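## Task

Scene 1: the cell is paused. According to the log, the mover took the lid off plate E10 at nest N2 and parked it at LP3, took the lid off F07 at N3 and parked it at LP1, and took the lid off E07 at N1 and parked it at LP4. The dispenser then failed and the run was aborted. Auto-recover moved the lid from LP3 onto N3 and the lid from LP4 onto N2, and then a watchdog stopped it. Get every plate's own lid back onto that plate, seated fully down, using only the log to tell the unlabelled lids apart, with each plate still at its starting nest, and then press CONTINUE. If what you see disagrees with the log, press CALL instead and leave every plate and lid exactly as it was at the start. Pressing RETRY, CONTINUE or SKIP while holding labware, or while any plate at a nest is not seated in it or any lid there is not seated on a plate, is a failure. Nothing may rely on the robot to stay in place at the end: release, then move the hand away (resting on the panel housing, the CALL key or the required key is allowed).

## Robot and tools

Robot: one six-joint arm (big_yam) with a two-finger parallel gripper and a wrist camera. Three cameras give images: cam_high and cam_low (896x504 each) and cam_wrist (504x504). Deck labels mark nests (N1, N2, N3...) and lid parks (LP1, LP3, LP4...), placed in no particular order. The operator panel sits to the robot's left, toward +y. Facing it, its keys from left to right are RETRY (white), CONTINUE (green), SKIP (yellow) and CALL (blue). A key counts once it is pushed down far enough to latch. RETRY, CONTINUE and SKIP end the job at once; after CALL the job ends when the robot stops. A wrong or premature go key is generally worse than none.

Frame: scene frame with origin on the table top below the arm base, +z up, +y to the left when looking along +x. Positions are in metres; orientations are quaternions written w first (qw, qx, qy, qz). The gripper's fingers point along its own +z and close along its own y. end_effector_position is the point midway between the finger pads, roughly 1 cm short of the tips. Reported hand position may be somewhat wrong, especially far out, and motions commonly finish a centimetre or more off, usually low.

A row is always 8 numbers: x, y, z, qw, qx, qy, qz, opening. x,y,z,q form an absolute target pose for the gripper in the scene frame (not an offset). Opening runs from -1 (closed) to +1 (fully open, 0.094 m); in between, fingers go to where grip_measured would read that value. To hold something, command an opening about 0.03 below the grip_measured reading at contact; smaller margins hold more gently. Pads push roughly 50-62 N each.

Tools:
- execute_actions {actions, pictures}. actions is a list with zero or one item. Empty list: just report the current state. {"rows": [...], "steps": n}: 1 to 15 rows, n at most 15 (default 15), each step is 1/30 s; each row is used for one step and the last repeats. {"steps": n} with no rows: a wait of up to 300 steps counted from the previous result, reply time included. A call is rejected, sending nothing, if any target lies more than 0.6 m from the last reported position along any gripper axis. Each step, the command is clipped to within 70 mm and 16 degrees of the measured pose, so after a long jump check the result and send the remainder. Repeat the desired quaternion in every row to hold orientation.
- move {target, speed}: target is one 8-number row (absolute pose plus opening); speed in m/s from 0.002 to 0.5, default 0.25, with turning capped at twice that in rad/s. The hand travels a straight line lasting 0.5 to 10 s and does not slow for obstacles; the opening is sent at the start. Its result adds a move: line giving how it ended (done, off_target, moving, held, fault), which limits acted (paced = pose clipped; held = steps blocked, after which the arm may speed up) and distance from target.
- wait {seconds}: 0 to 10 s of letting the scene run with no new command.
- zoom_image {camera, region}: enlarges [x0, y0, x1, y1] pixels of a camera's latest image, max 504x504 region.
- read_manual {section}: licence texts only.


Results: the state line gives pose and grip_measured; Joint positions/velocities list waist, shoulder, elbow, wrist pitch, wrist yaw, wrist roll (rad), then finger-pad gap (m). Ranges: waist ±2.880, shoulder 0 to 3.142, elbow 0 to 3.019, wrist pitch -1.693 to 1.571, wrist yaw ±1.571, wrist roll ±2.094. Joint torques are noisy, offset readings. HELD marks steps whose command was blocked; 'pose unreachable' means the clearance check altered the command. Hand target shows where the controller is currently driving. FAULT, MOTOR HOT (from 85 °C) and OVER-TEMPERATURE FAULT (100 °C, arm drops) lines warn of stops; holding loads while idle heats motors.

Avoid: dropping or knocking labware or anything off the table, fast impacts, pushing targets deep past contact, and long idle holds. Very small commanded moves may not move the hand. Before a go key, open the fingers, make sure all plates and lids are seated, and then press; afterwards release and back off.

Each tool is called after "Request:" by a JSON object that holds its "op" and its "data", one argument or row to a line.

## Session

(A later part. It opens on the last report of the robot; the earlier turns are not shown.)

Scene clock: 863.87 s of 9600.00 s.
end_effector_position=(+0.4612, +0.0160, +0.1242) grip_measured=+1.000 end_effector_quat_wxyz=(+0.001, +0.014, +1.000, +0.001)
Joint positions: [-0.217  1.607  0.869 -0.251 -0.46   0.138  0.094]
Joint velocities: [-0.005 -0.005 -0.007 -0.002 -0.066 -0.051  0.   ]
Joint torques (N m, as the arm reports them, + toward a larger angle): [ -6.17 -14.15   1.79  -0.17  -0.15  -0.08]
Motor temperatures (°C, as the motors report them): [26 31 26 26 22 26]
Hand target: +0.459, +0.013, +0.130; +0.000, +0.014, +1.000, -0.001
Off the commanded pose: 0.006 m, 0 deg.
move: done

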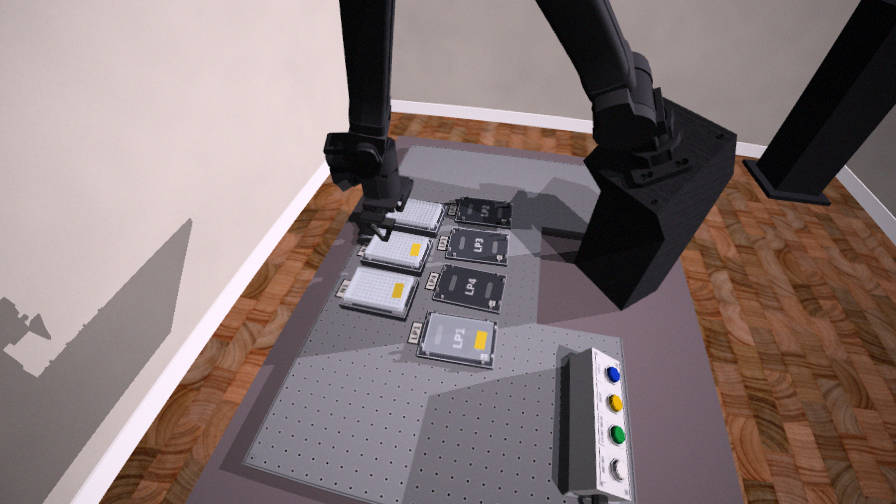

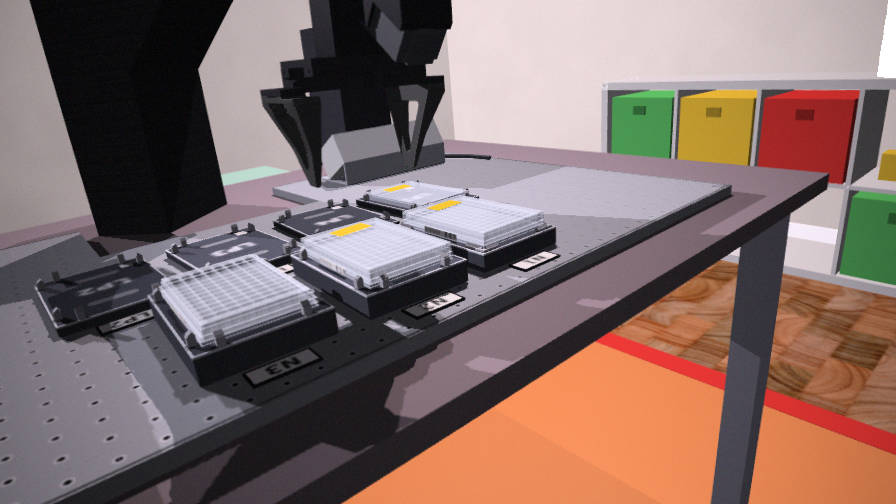

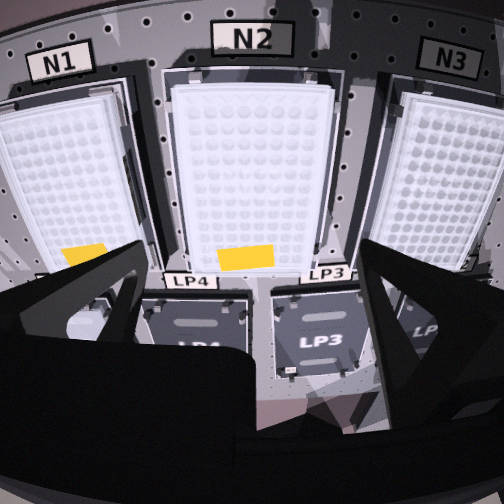

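Request:
{"op": "move", "data": {
  "target": [0.28, 0.20, 0.12, 0, 0, 1, 0, 1.0],
  "speed": 0.2
}}

Scene clock: 872.33 s of 9600.00 s.
end_effector_position=(+0.2714, +0.1953, +0.1164) grip_measured=+1.000 end_effector_quat_wxyz=(-0.014, -0.003, +1.000, -0.004)
Joint positions: [ 0.424  1.368  0.497 -0.006 -0.071  0.625  0.094]
Joint velocities: [-0.024 -0.005 -0.007 -0.002 -0.022 -0.051  0.   ]
Joint torques (N m, as the arm reports them, + toward a larger angle): [ -0.45 -11.83  -0.9    0.81   0.1    0.13]
Motor temperatures (°C, as the motors report them): [26 31 26 26 22 26]
Hand target: +0.276, +0.198, +0.121; -0.002, +0.002, +1.000, +0.002
Off the commanded pose: 0.010 m, 2 deg.
After step 90, 3.60 s passed at rest.
move: done

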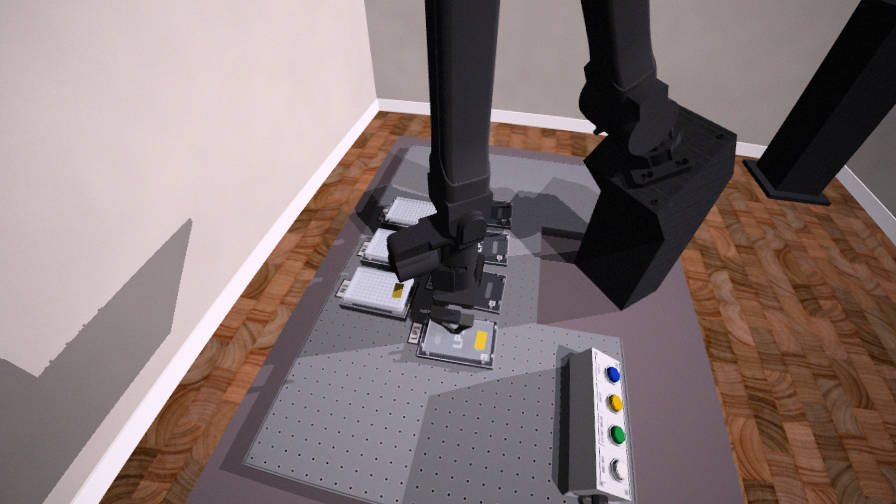

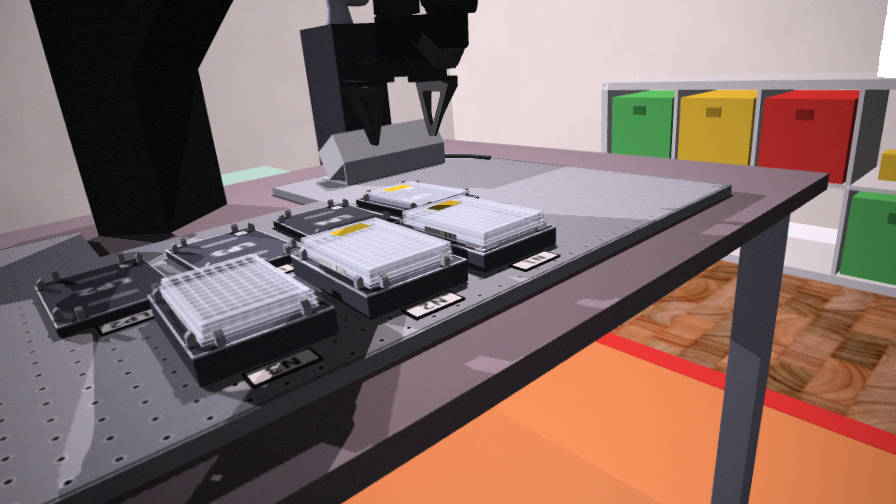

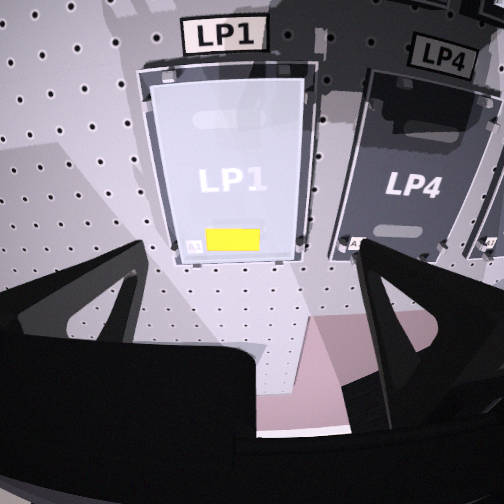

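Request:
{"op": "move", "data": {
  "target": [0.28, 0.211, 0.07, 0, 0, 1, 0, 1.0],
  "speed": 0.06
}}

Scene clock: 879.80 s of 9600.00 s.
end_effector_position=(+0.2817, +0.2084, +0.0750) grip_measured=+1.000 end_effector_quat_wxyz=(-0.000, -0.001, +1.000, -0.002)
Joint positions: [ 0.451  1.529  0.568  0.107 -0.04   0.651  0.094]
Joint velocities: [-0.015  0.005 -0.002 -0.002 -0.095 -0.037  0.   ]
Joint torques (N m, as the arm reports them, + toward a larger angle): [-0.18 -8.61 -0.45  0.95  0.11  0.13]
Motor temperatures (°C, as the motors report them): [26 31 26 26 22 26]
Hand target: +0.280, +0.212, +0.070; -0.000, -0.000, +1.000, +0.000
Off the commanded pose: 0.006 m, 0 deg.
After step 90, 3.33 s passed at rest.
move: done

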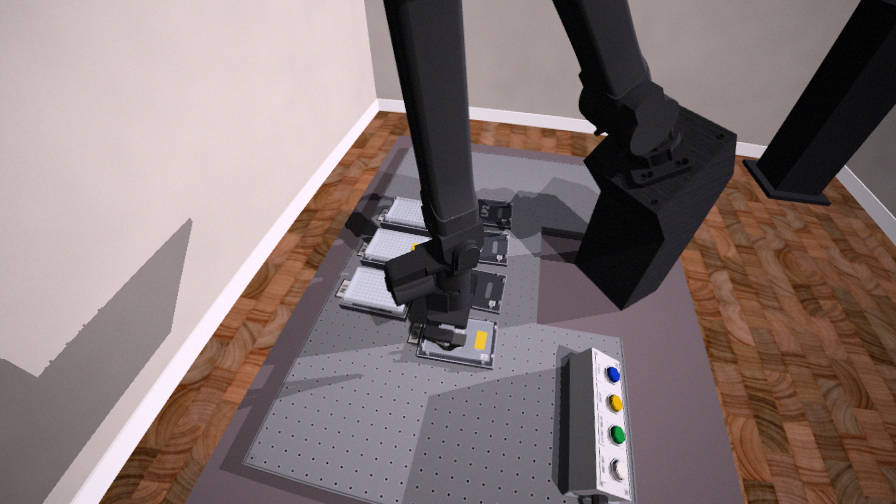

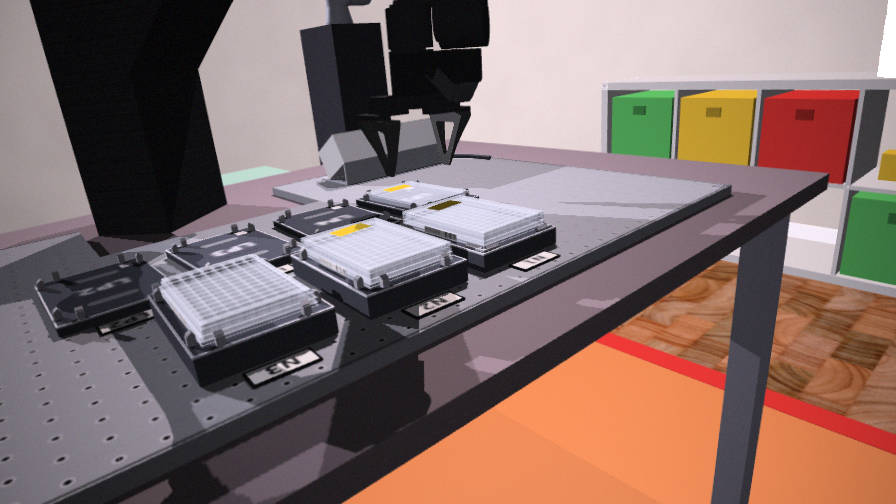

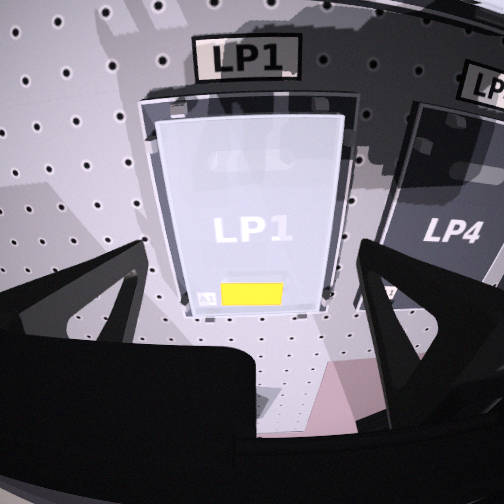

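Request:
{"op": "move", "data": {
  "target": [0.271, 0.212, 0.048, 0, 0, 1, 0, 1.0],
  "speed": 0.04
}}

Request:
{"op": "zoom_image", "data": {
  "camera": "cam_low",
  "region": [320, 130, 520, 230]
}}

Scene clock: 901.60 s of 9600.00 s.
end_effector_position=(+0.2729, +0.2087, +0.0531) grip_measured=+1.000 end_effector_quat_wxyz=(-0.000, -0.001, +1.000, -0.003)
Joint positions: [ 0.47   1.614  0.582  0.178 -0.026  0.666  0.094]
Joint velocities: [ 0.005 -0.015 -0.002 -0.002 -0.066 -0.022  0.   ]
Joint torques (N m, as the arm reports them, + toward a larger angle): [ 0.15 -8.78 -1.07  0.98  0.15  0.17]
Motor temperatures (°C, as the motors report them): [26 30 26 26 22 26]
Hand target: +0.271, +0.212, +0.048; -0.000, +0.000, +1.000, -0.000
Off the commanded pose: 0.006 m, 0 deg.
After step 90, 17.77 s passed at rest.
move: done

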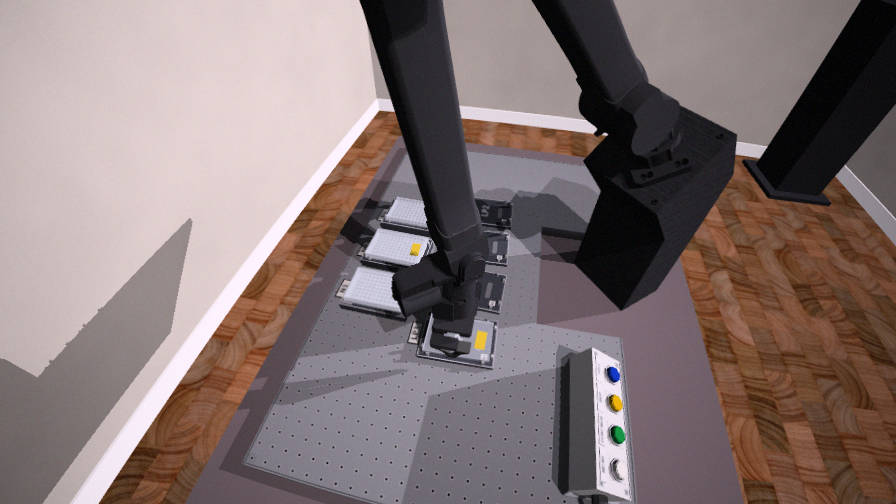

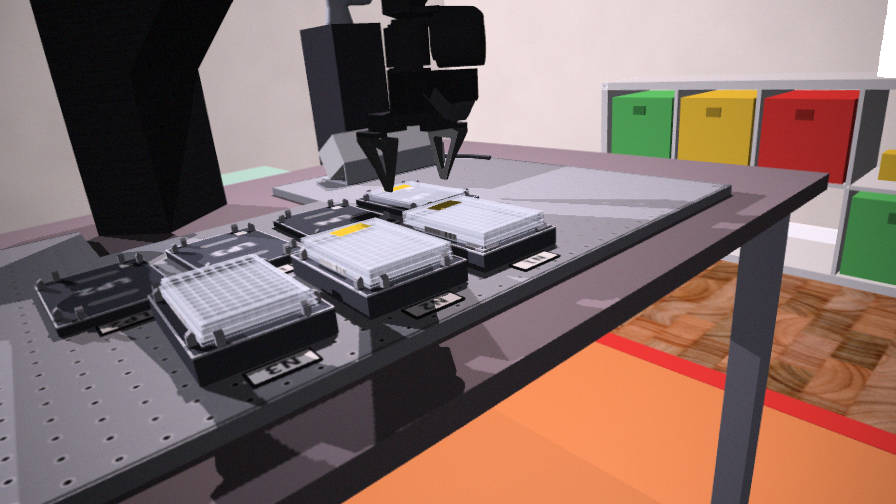

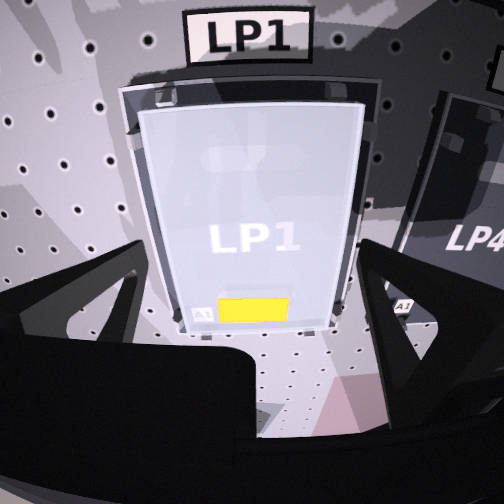

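Region (320, 130, 520, 230) of cam_low's 896x504 image, scaled by 2.520, with more detail than that image has.

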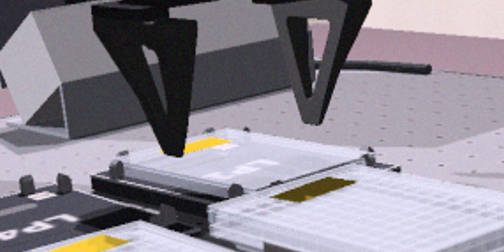

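Request:
{"op": "execute_actions", "data": {
  "actions": [
    {"rows": [[0.271,0.2115,0.047,0,-0.007,1,0,1],[0.271,0.2115,0.046,0,-0.007,1,0,1],[0.271,0.2115,0.045,0,-0.007,1,0,1],[0.271,0.2115,0.044,0,-0.007,1,0,1],[0.271,0.2115,0.043,0,-0.007,1,0,1],[0.271,0.2115,0.042,0,-0.007,1,0,1],[0.271,0.2115,0.041,0,-0.007,1,0,1],[0.271,0.2115,0.040,0,-0.007,1,0,1],[0.271,0.2115,0.039,0,-0.007,1,0,1],[0.271,0.2115,0.038,0,-0.007,1,0,1]], "steps": 15}
  ]
}}

Request:
{"op": "zoom_image", "data": {
  "camera": "cam_low",
  "region": [320, 130, 520, 230]
}}

Scene clock: 925.80 s of 9600.00 s.
end_effector_position=(+0.2727, +0.2082, +0.0432) grip_measured=+1.000 end_effector_quat_wxyz=(-0.001, -0.001, +1.000, -0.003)
Joint positions: [ 0.47   1.65   0.596  0.2   -0.026  0.667  0.094]
Joint velocities: [-0.005  0.005 -0.007  0.012  0.007 -0.095  0.   ]
Joint torques (N m, as the arm reports them, + toward a larger angle): [ 0.34 -8.8  -1.4   0.77  0.13 -0.06]
Motor temperatures (°C, as the motors report them): [26 30 26 26 23 26]
Hand target: +0.271, +0.212, +0.038; -0.000, -0.007, +1.000, -0.000
Off the commanded pose: 0.006 m, 1 deg.
Steps of this call (steps 1 to 90: nothing new was sent; then 20.70 s passed at rest; steps 91 to 105: all 15 steps of this action). Readings (end_effector_position):
91: (+0.2730, +0.2088, +0.0530)
92: (+0.2732, +0.2090, +0.0529)
94: (+0.2737, +0.2093, +0.0520)
98: (+0.2742, +0.2096, +0.0480)
105: the state above

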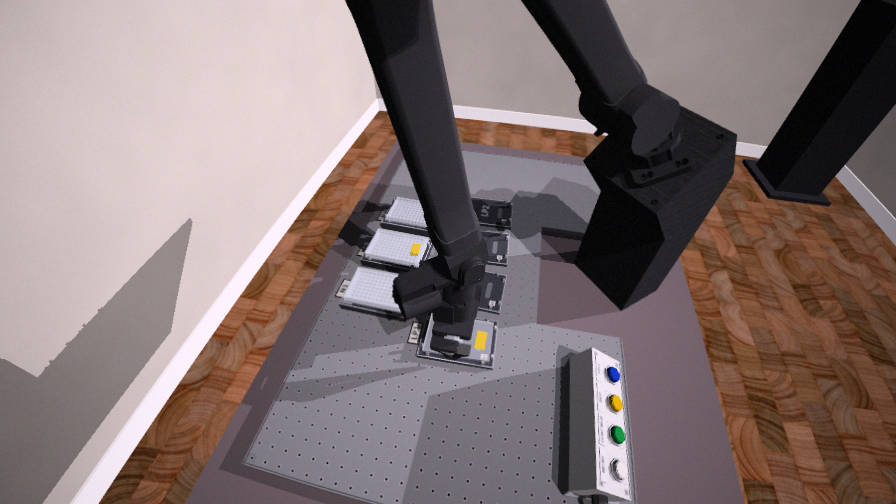

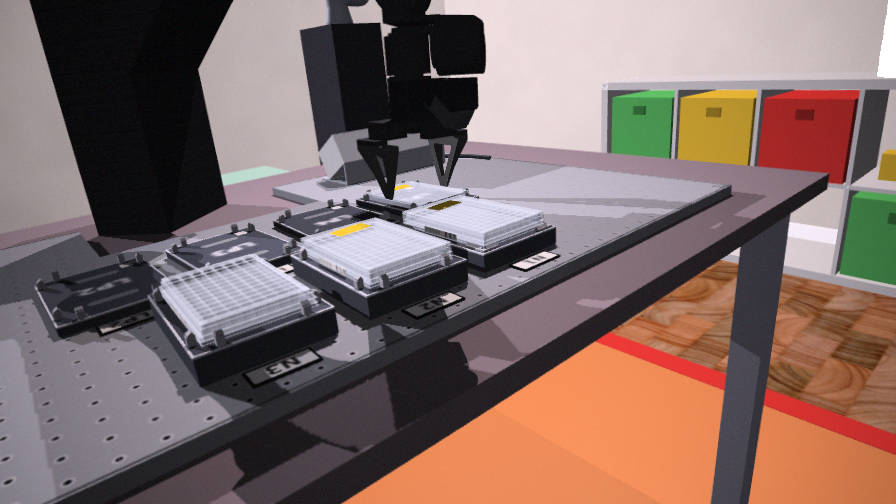

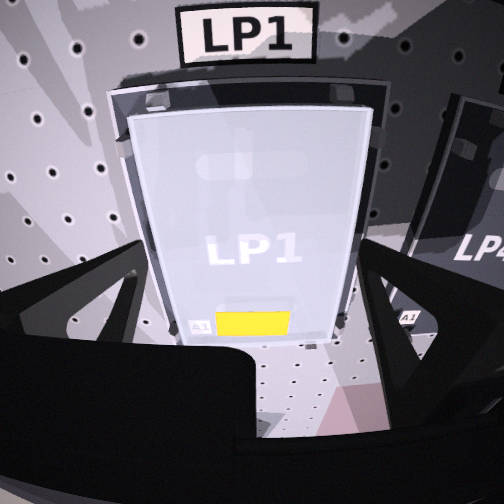

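Region (320, 130, 520, 230) of cam_low's 896x504 image, scaled by 2.520, with more detail than that image has.

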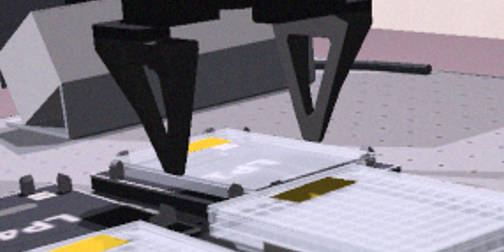

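Request:
{"op": "execute_actions", "data": {
  "actions": [
    {"rows": [[0.271,0.2115,0.038,0,-0.012,1,0,1],[0.271,0.2115,0.037,0,-0.016,1,0,1],[0.271,0.2115,0.036,0,-0.016,1,0,1],[0.271,0.2115,0.035,0,-0.016,1,0,1],[0.271,0.2115,0.034,0,-0.016,1,0,1],[0.271,0.2115,0.033,0,-0.016,1,0,1]], "steps": 15}
  ]
}}

Request:
{"op": "zoom_image", "data": {
  "camera": "cam_low",
  "region": [320, 130, 520, 230]
}}

Request:
{"op": "zoom_image", "data": {
  "camera": "cam_wrist",
  "region": [90, 0, 420, 200]
}}

Scene clock: 937.47 s of 9600.00 s.
end_effector_position=(+0.2738, +0.2089, +0.0385) grip_measured=+1.000 end_effector_quat_wxyz=(+0.001, -0.007, +1.000, -0.002)
Joint positions: [ 0.47   1.667  0.605  0.211 -0.026  0.653  0.094]
Joint velocities: [-0.005 -0.005  0.007 -0.012 -0.022  0.022  0.   ]
Joint torques (N m, as the arm reports them, + toward a larger angle): [-0.06 -9.22 -1.33  0.91  0.12 -0.08]
Motor temperatures (°C, as the motors report them): [26 30 26 26 22 26]
Hand target: +0.271, +0.212, +0.033; -0.000, -0.016, +1.000, -0.000
Off the commanded pose: 0.007 m, 1 deg.
Steps of this call (steps 1 to 90: nothing new was sent; then 8.17 s passed at rest; steps 91 to 105: all 15 steps of this action). Readings (end_effector_position):
91: (+0.2727, +0.2082, +0.0432)
92: (+0.2729, +0.2083, +0.0432)
94: (+0.2733, +0.2086, +0.0428)
98: (+0.2744, +0.2094, +0.0396)
105: the state above

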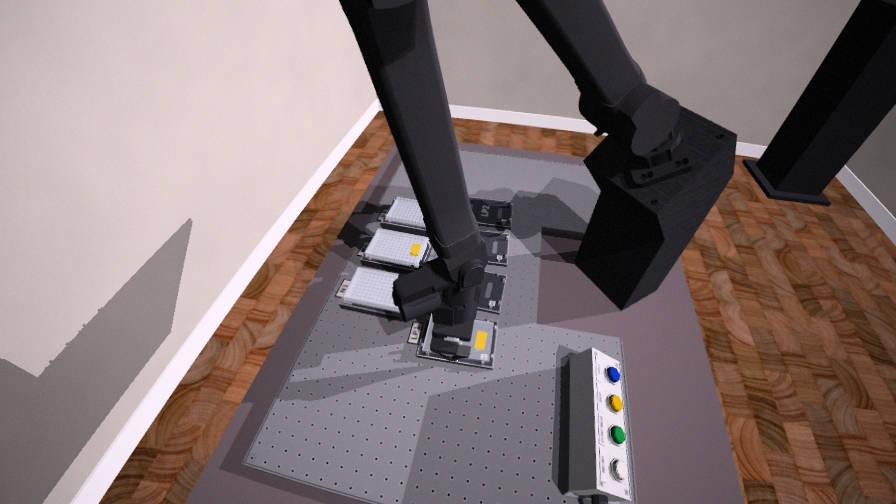

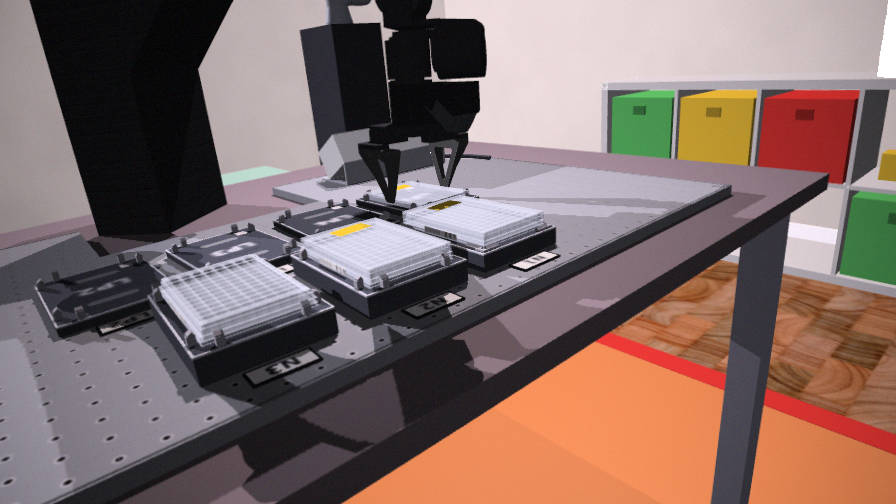

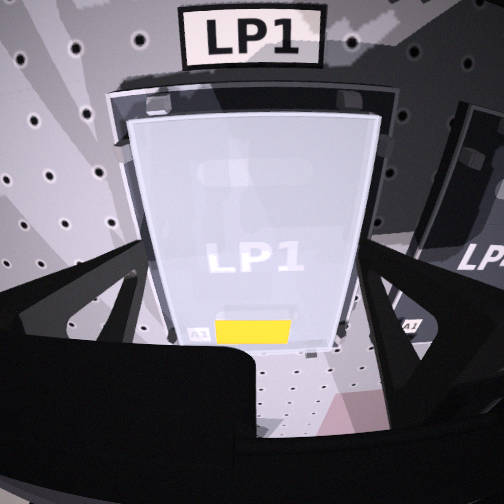

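Region (320, 130, 520, 230) of cam_low's 896x504 image, scaled by 2.520, with more detail than that image has.

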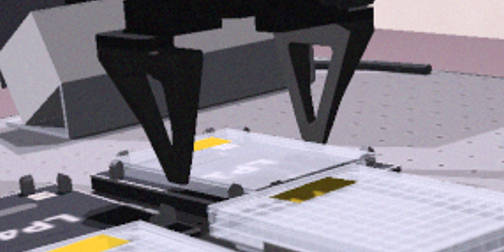

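Region (90, 0, 420, 200) of cam_wrist's 504x504 image, scaled by 1.527, with more detail than that image has; it fills the top 305 rows of this view, and the rest is white.

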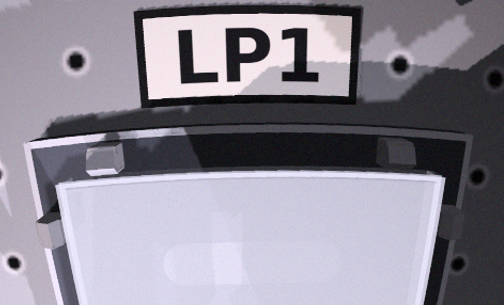

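Request:
{"op": "execute_actions", "data": {
  "actions": [
    {"rows": [[0.270,0.2105,0.0325,0,-0.018,1,0,1],[0.270,0.2105,0.032,0,-0.018,1,0,1],[0.270,0.2105,0.0315,0,-0.018,1,0,1]], "steps": 15}
  ],
  "pictures": false
}}

Scene clock: 943.57 s of 9600.00 s.
end_effector_position=(+0.2735, +0.2086, +0.0372) grip_measured=+1.000 end_effector_quat_wxyz=(+0.001, -0.010, +1.000, -0.001)
Joint positions: [ 0.47   1.673  0.605  0.218 -0.026  0.648  0.094]
Joint velocities: [-0.005  0.005 -0.017 -0.027 -0.022  0.022  0.   ]
Joint torques (N m, as the arm reports them, + toward a larger angle): [-0.54 -8.19 -1.58  0.9   0.14 -0.05]
Motor temperatures (°C, as the motors report them): [26 30 26 26 22 26]
Hand target: +0.270, +0.211, +0.032; -0.000, -0.018, +1.000, -0.000
Off the commanded pose: 0.007 m, 1 deg.
Steps of this call (steps 1 to 90: nothing new was sent; then 2.60 s passed at rest; steps 91 to 105: all 15 steps of this action). Readings (end_effector_position):
91: (+0.2740, +0.2090, +0.0385)
92: (+0.2742, +0.2092, +0.0384)
94: (+0.2743, +0.2093, +0.0380)
98: (+0.2736, +0.2087, +0.0373)
105: the state above

Request:
{"op": "execute_actions", "data": {
  "actions": [
    {"rows": [[0.272,0.2095,0.038,0,-0.014,1,0,0.79]], "steps": 15}
  ]
}}

Request:
{"op": "zoom_image", "data": {
  "camera": "cam_wrist",
  "region": [90, 0, 420, 200]
}}

Scene clock: 949.77 s of 9600.00 s.
end_effector_position=(+0.2736, +0.2084, +0.0372) grip_measured=+0.803 end_effector_quat_wxyz=(+0.002, -0.010, +1.000, -0.002)
Joint positions: [ 0.47   1.673  0.605  0.218 -0.025  0.648  0.085]
Joint velocities: [-0.015 -0.005  0.007  0.012  0.007 -0.066  0.   ]
Joint torques (N m, as the arm reports them, + toward a larger angle): [ -0.08 -10.81  -2.39   0.36  -0.12  -0.05]
Motor temperatures (°C, as the motors report them): [26 30 26 26 22 26]
Hand target: +0.272, +0.210, +0.038; -0.000, -0.014, +1.000, +0.000
Off the commanded pose: 0.002 m, 1 deg.
Steps of this call (steps 1 to 90: nothing new was sent; then 2.70 s passed at rest; steps 91 to 105: all 15 steps of this action). Readings (end_effector_position):
91: (+0.2735, +0.2086, +0.0372)
92: (+0.2736, +0.2084, +0.0372)
94: (+0.2736, +0.2084, +0.0372)
98: (+0.2736, +0.2084, +0.0372)
105: the state above

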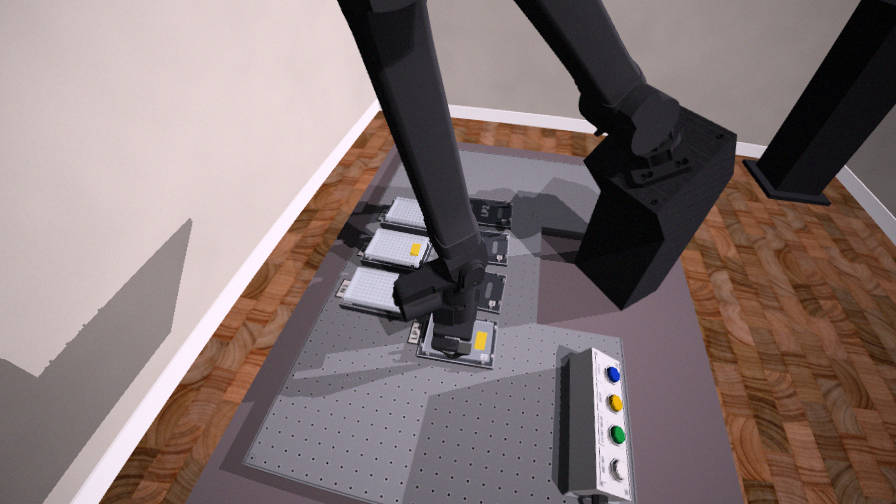

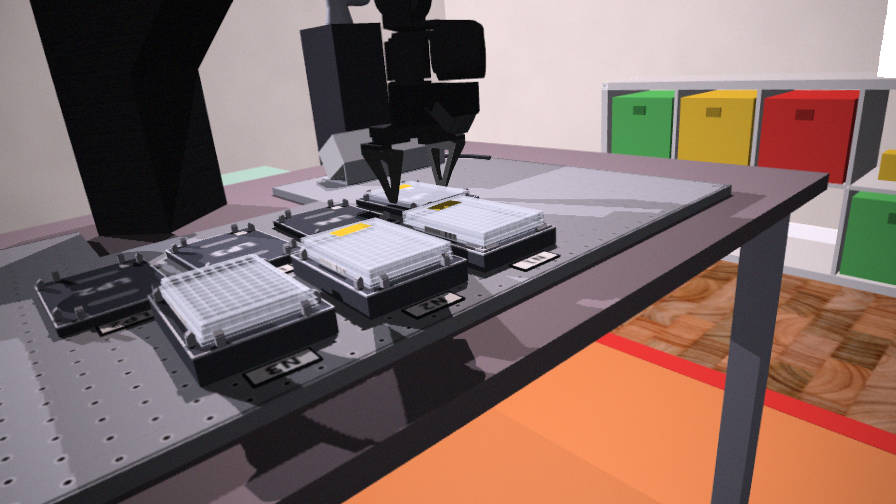

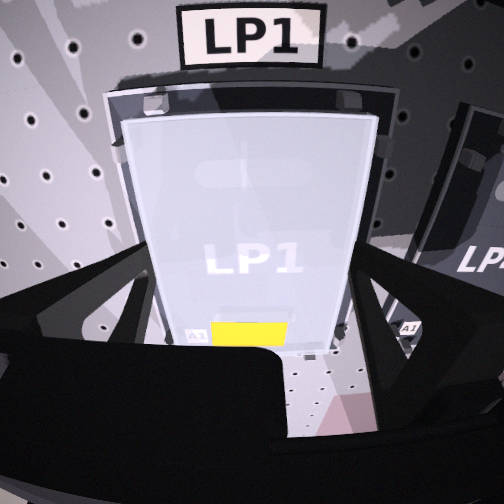

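Region (90, 0, 420, 200) of cam_wrist's 504x504 image, scaled by 1.527, with more detail than that image has; it fills the top 305 rows of this view, and the rest is white.

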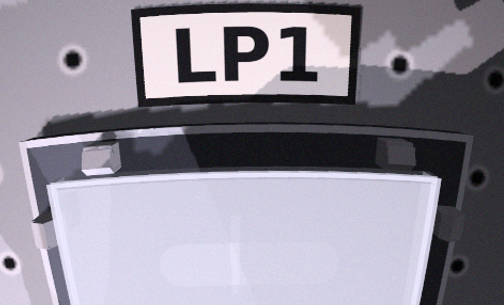

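Request:
{"op": "execute_actions", "data": {
  "actions": [
    {"rows": [[0.2735,0.2075,0.040,0,-0.012,1,0,0.785],[0.2735,0.2075,0.042,0,-0.012,1,0,0.785],[0.2735,0.2075,0.044,0,-0.012,1,0,0.785],[0.2735,0.2075,0.046,0,-0.012,1,0,0.785],[0.2735,0.2075,0.048,0,-0.012,1,0,0.785],[0.2735,0.2075,0.050,0,-0.012,1,0,0.785],[0.2735,0.2075,0.052,0,-0.012,1,0,0.785],[0.2735,0.2075,0.054,0,-0.012,1,0,0.785],[0.2735,0.2075,0.056,0,-0.012,1,0,0.785],[0.2735,0.2075,0.058,0,-0.012,1,0,0.785],[0.2735,0.2075,0.060,0,-0.012,1,0,0.785],[0.2735,0.2075,0.062,0,-0.012,1,0,0.785],[0.2735,0.2075,0.064,0,-0.012,1,0,0.785],[0.2735,0.2075,0.066,0,-0.012,1,0,0.785],[0.2735,0.2075,0.068,0,-0.012,1,0,0.785]], "steps": 15}
  ],
  "pictures": false
}}

Request:
{"op": "move", "data": {
  "target": [0.29, 0.19, 0.12, 0, -0.005, 1, 0, 0.785],
  "speed": 0.08
}}

Request:
{"op": "move", "data": {
  "target": [0.4635, -0.1125, 0.12, 0, 0.02, 1, 0, 0.785],
  "speed": 0.15
}}

Request:
{"op": "zoom_image", "data": {
  "camera": "cam_wrist",
  "region": [90, 0, 420, 200]
}}

Scene clock: 968.67 s of 9600.00 s.
end_effector_position=(+0.2759, +0.2124, +0.0586) grip_measured=+0.799 end_effector_quat_wxyz=(+0.004, -0.010, +1.000, +0.004)
Joint positions: [ 0.47   1.593  0.577  0.177 -0.032  0.648  0.085]
Joint velocities: [ 0.005 -0.249 -0.081 -0.139  0.081  0.022 -0.   ]
Joint torques (N m, as the arm reports them, + toward a larger angle): [ -1.99 -12.12  -3.16  -0.03  -0.07  -0.07]
Motor temperatures (°C, as the motors report them): [26 30 26 26 22 26]
Hand target: +0.273, +0.207, +0.067; +0.000, -0.012, +1.000, +0.000
Off the commanded pose: 0.011 m, 1 deg.
Steps of this call (steps 1 to 90: nothing new was sent; then 15.40 s passed at rest; steps 91 to 105: all 15 steps of this action). Readings (end_effector_position):
91: (+0.2736, +0.2084, +0.0372)
92: (+0.2736, +0.2084, +0.0372)
94: (+0.2735, +0.2084, +0.0374)
98: (+0.2727, +0.2083, +0.0422)
105: the state above

Scene clock: 970.07 s of 9600.00 s.
end_effector_position=(+0.2908, +0.1926, +0.1165) grip_measured=+0.799 end_effector_quat_wxyz=(+0.002, -0.003, +1.000, +0.002)
Joint positions: [ 0.386  1.371  0.514  0.01  -0.087  0.599  0.085]
Joint velocities: [-0.005 -0.005 -0.002 -0.002 -0.022 -0.051 -0.001]
Joint torques (N m, as the arm reports them, + toward a larger angle): [ -2.05 -10.77  -0.64  -0.11  -0.09  -0.04]
Motor temperatures (°C, as the motors report them): [26 30 26 26 22 26]
Hand target: +0.290, +0.189, +0.120; +0.001, -0.005, +1.000, -0.000
Off the commanded pose: 0.004 m, 0 deg.
move: done

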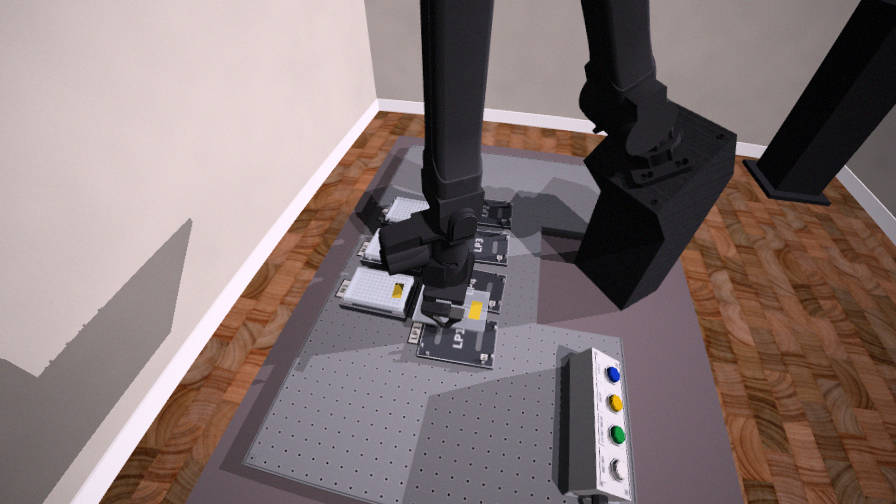

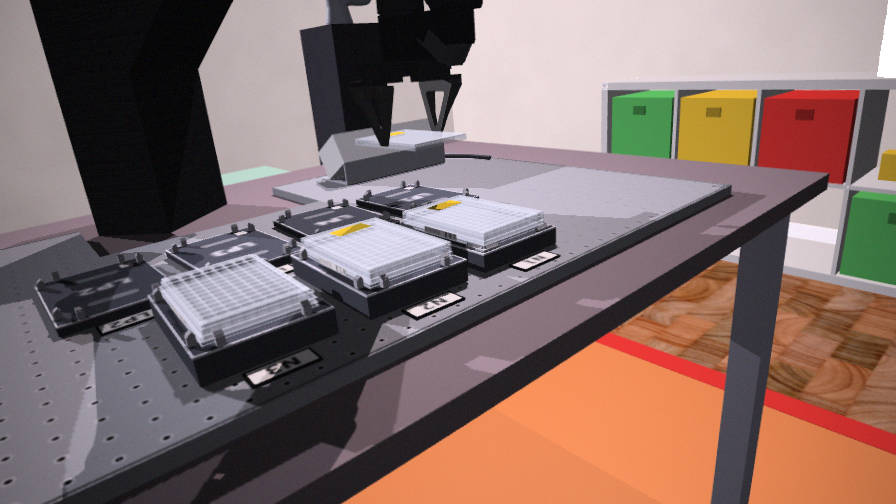

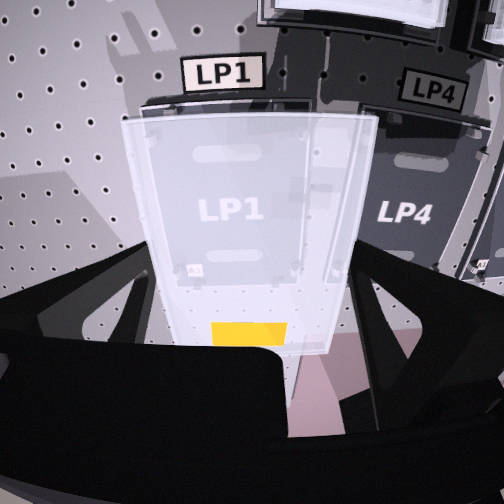

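Scene clock: 972.77 s of 9600.00 s.
end_effector_position=(+0.4704, -0.1060, +0.1220) grip_measured=+0.799 end_effector_quat_wxyz=(+0.009, +0.017, +1.000, -0.004)
Joint positions: [-0.449  1.792  0.964 -0.256 -0.567 -0.077  0.085]
Joint velocities: [-0.015  0.005 -0.002 -0.007  0.066  0.007 -0.   ]
Joint torques (N m, as the arm reports them, + toward a larger angle): [ -7.75 -10.02   3.94   0.07  -0.12  -0.07]
Motor temperatures (°C, as the motors report them): [26 30 26 25 22 26]
Hand target: +0.469, -0.111, +0.118; +0.003, +0.017, +1.000, -0.004
Off the commanded pose: 0.010 m, 1 deg.
move: done

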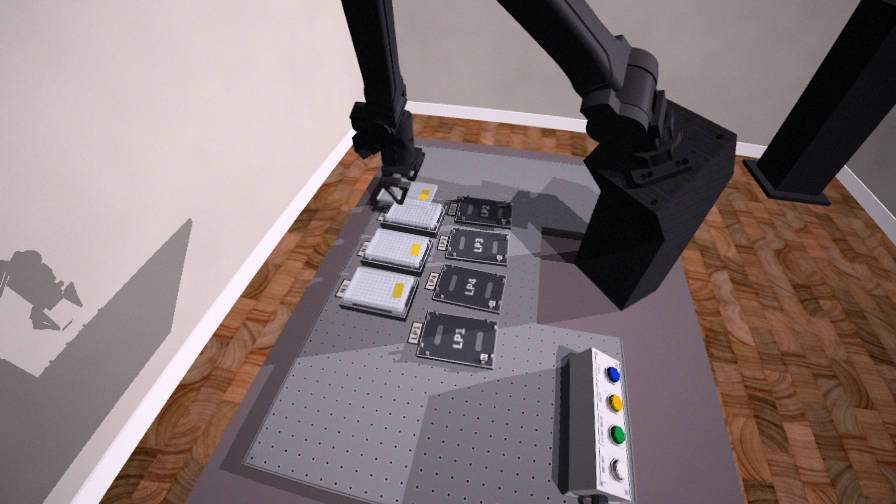

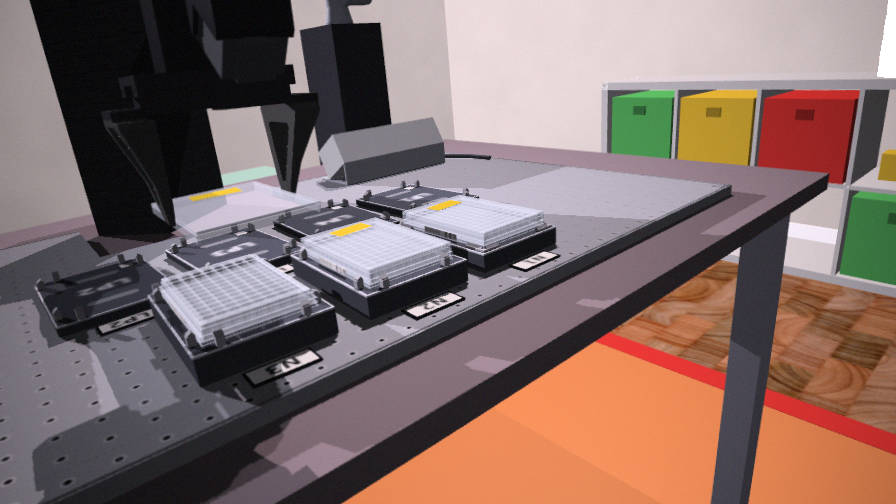

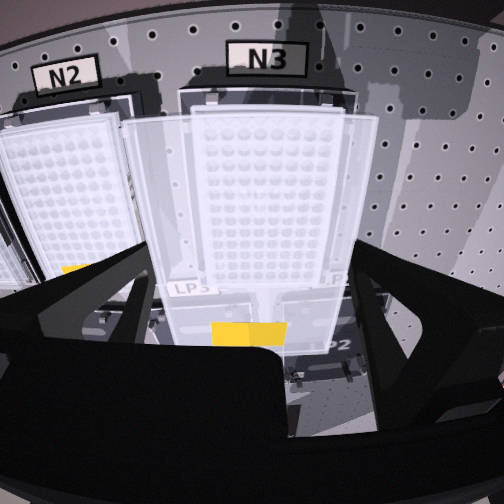

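Region (90, 0, 420, 200) of cam_wrist's 504x504 image, scaled by 1.527, with more detail than that image has; it fills the top 305 rows of this view, and the rest is white.

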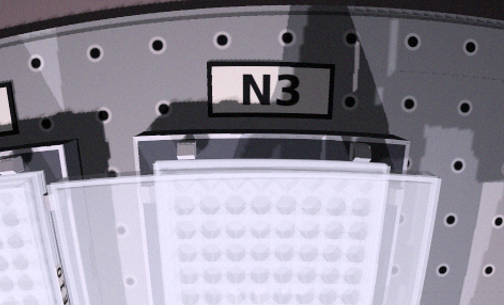

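Request:
{"op": "move", "data": {
  "target": [0.4635, -0.1125, 0.068, 0, 0.025, 1, 0, 0.785],
  "speed": 0.03
}}

Request:
{"op": "zoom_image", "data": {
  "camera": "cam_wrist",
  "region": [90, 60, 420, 360]
}}

Scene clock: 982.10 s of 9600.00 s.
end_effector_position=(+0.4607, -0.1154, +0.0779) grip_measured=+0.799 end_effector_quat_wxyz=(-0.001, +0.028, +1.000, -0.002)
Joint positions: [-0.418  1.908  0.995 -0.176 -0.555 -0.034  0.085]
Joint velocities: [ 0.005 -0.005 -0.002  0.002 -0.081  0.066 -0.   ]
Joint torques (N m, as the arm reports them, + toward a larger angle): [ -6.69 -10.85   3.1    1.05   0.1    0.19]
Motor temperatures (°C, as the motors report them): [26 30 26 25 22 26]
Hand target: +0.464, -0.112, +0.068; -0.000, +0.025, +1.000, +0.000
Off the commanded pose: 0.011 m, 0 deg.
After step 90, 4.20 s passed at rest.
move: off_target

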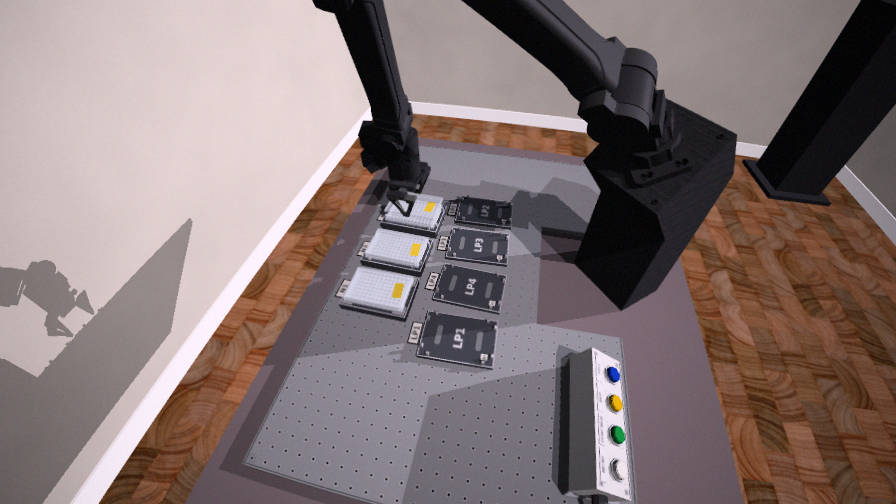

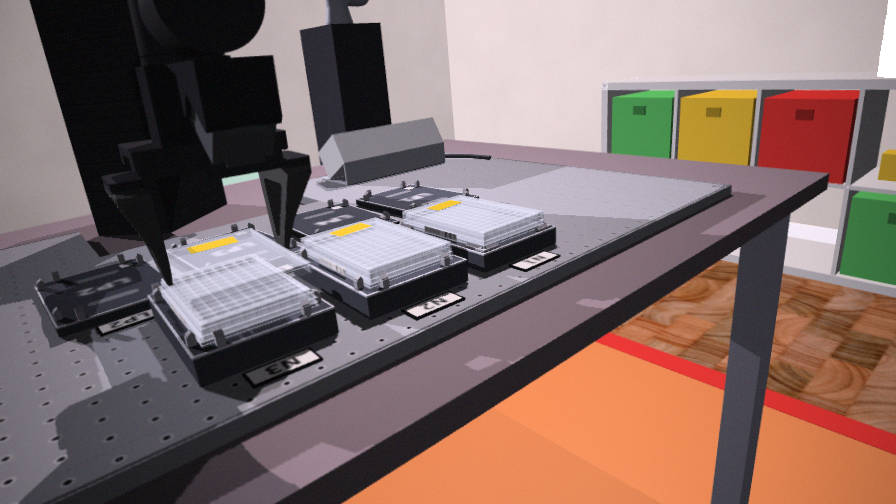

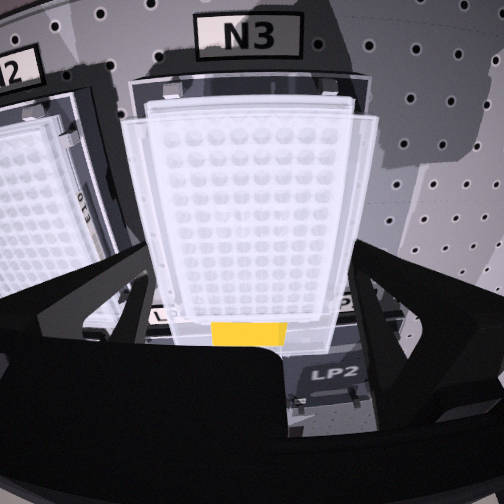

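Region (90, 60, 420, 360) of cam_wrist's 504x504 image, scaled by 1.527, with more detail than that image has; it fills the top 458 rows of this view, and the rest is white.

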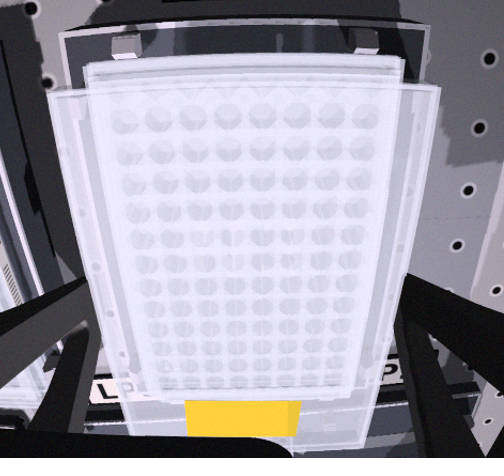

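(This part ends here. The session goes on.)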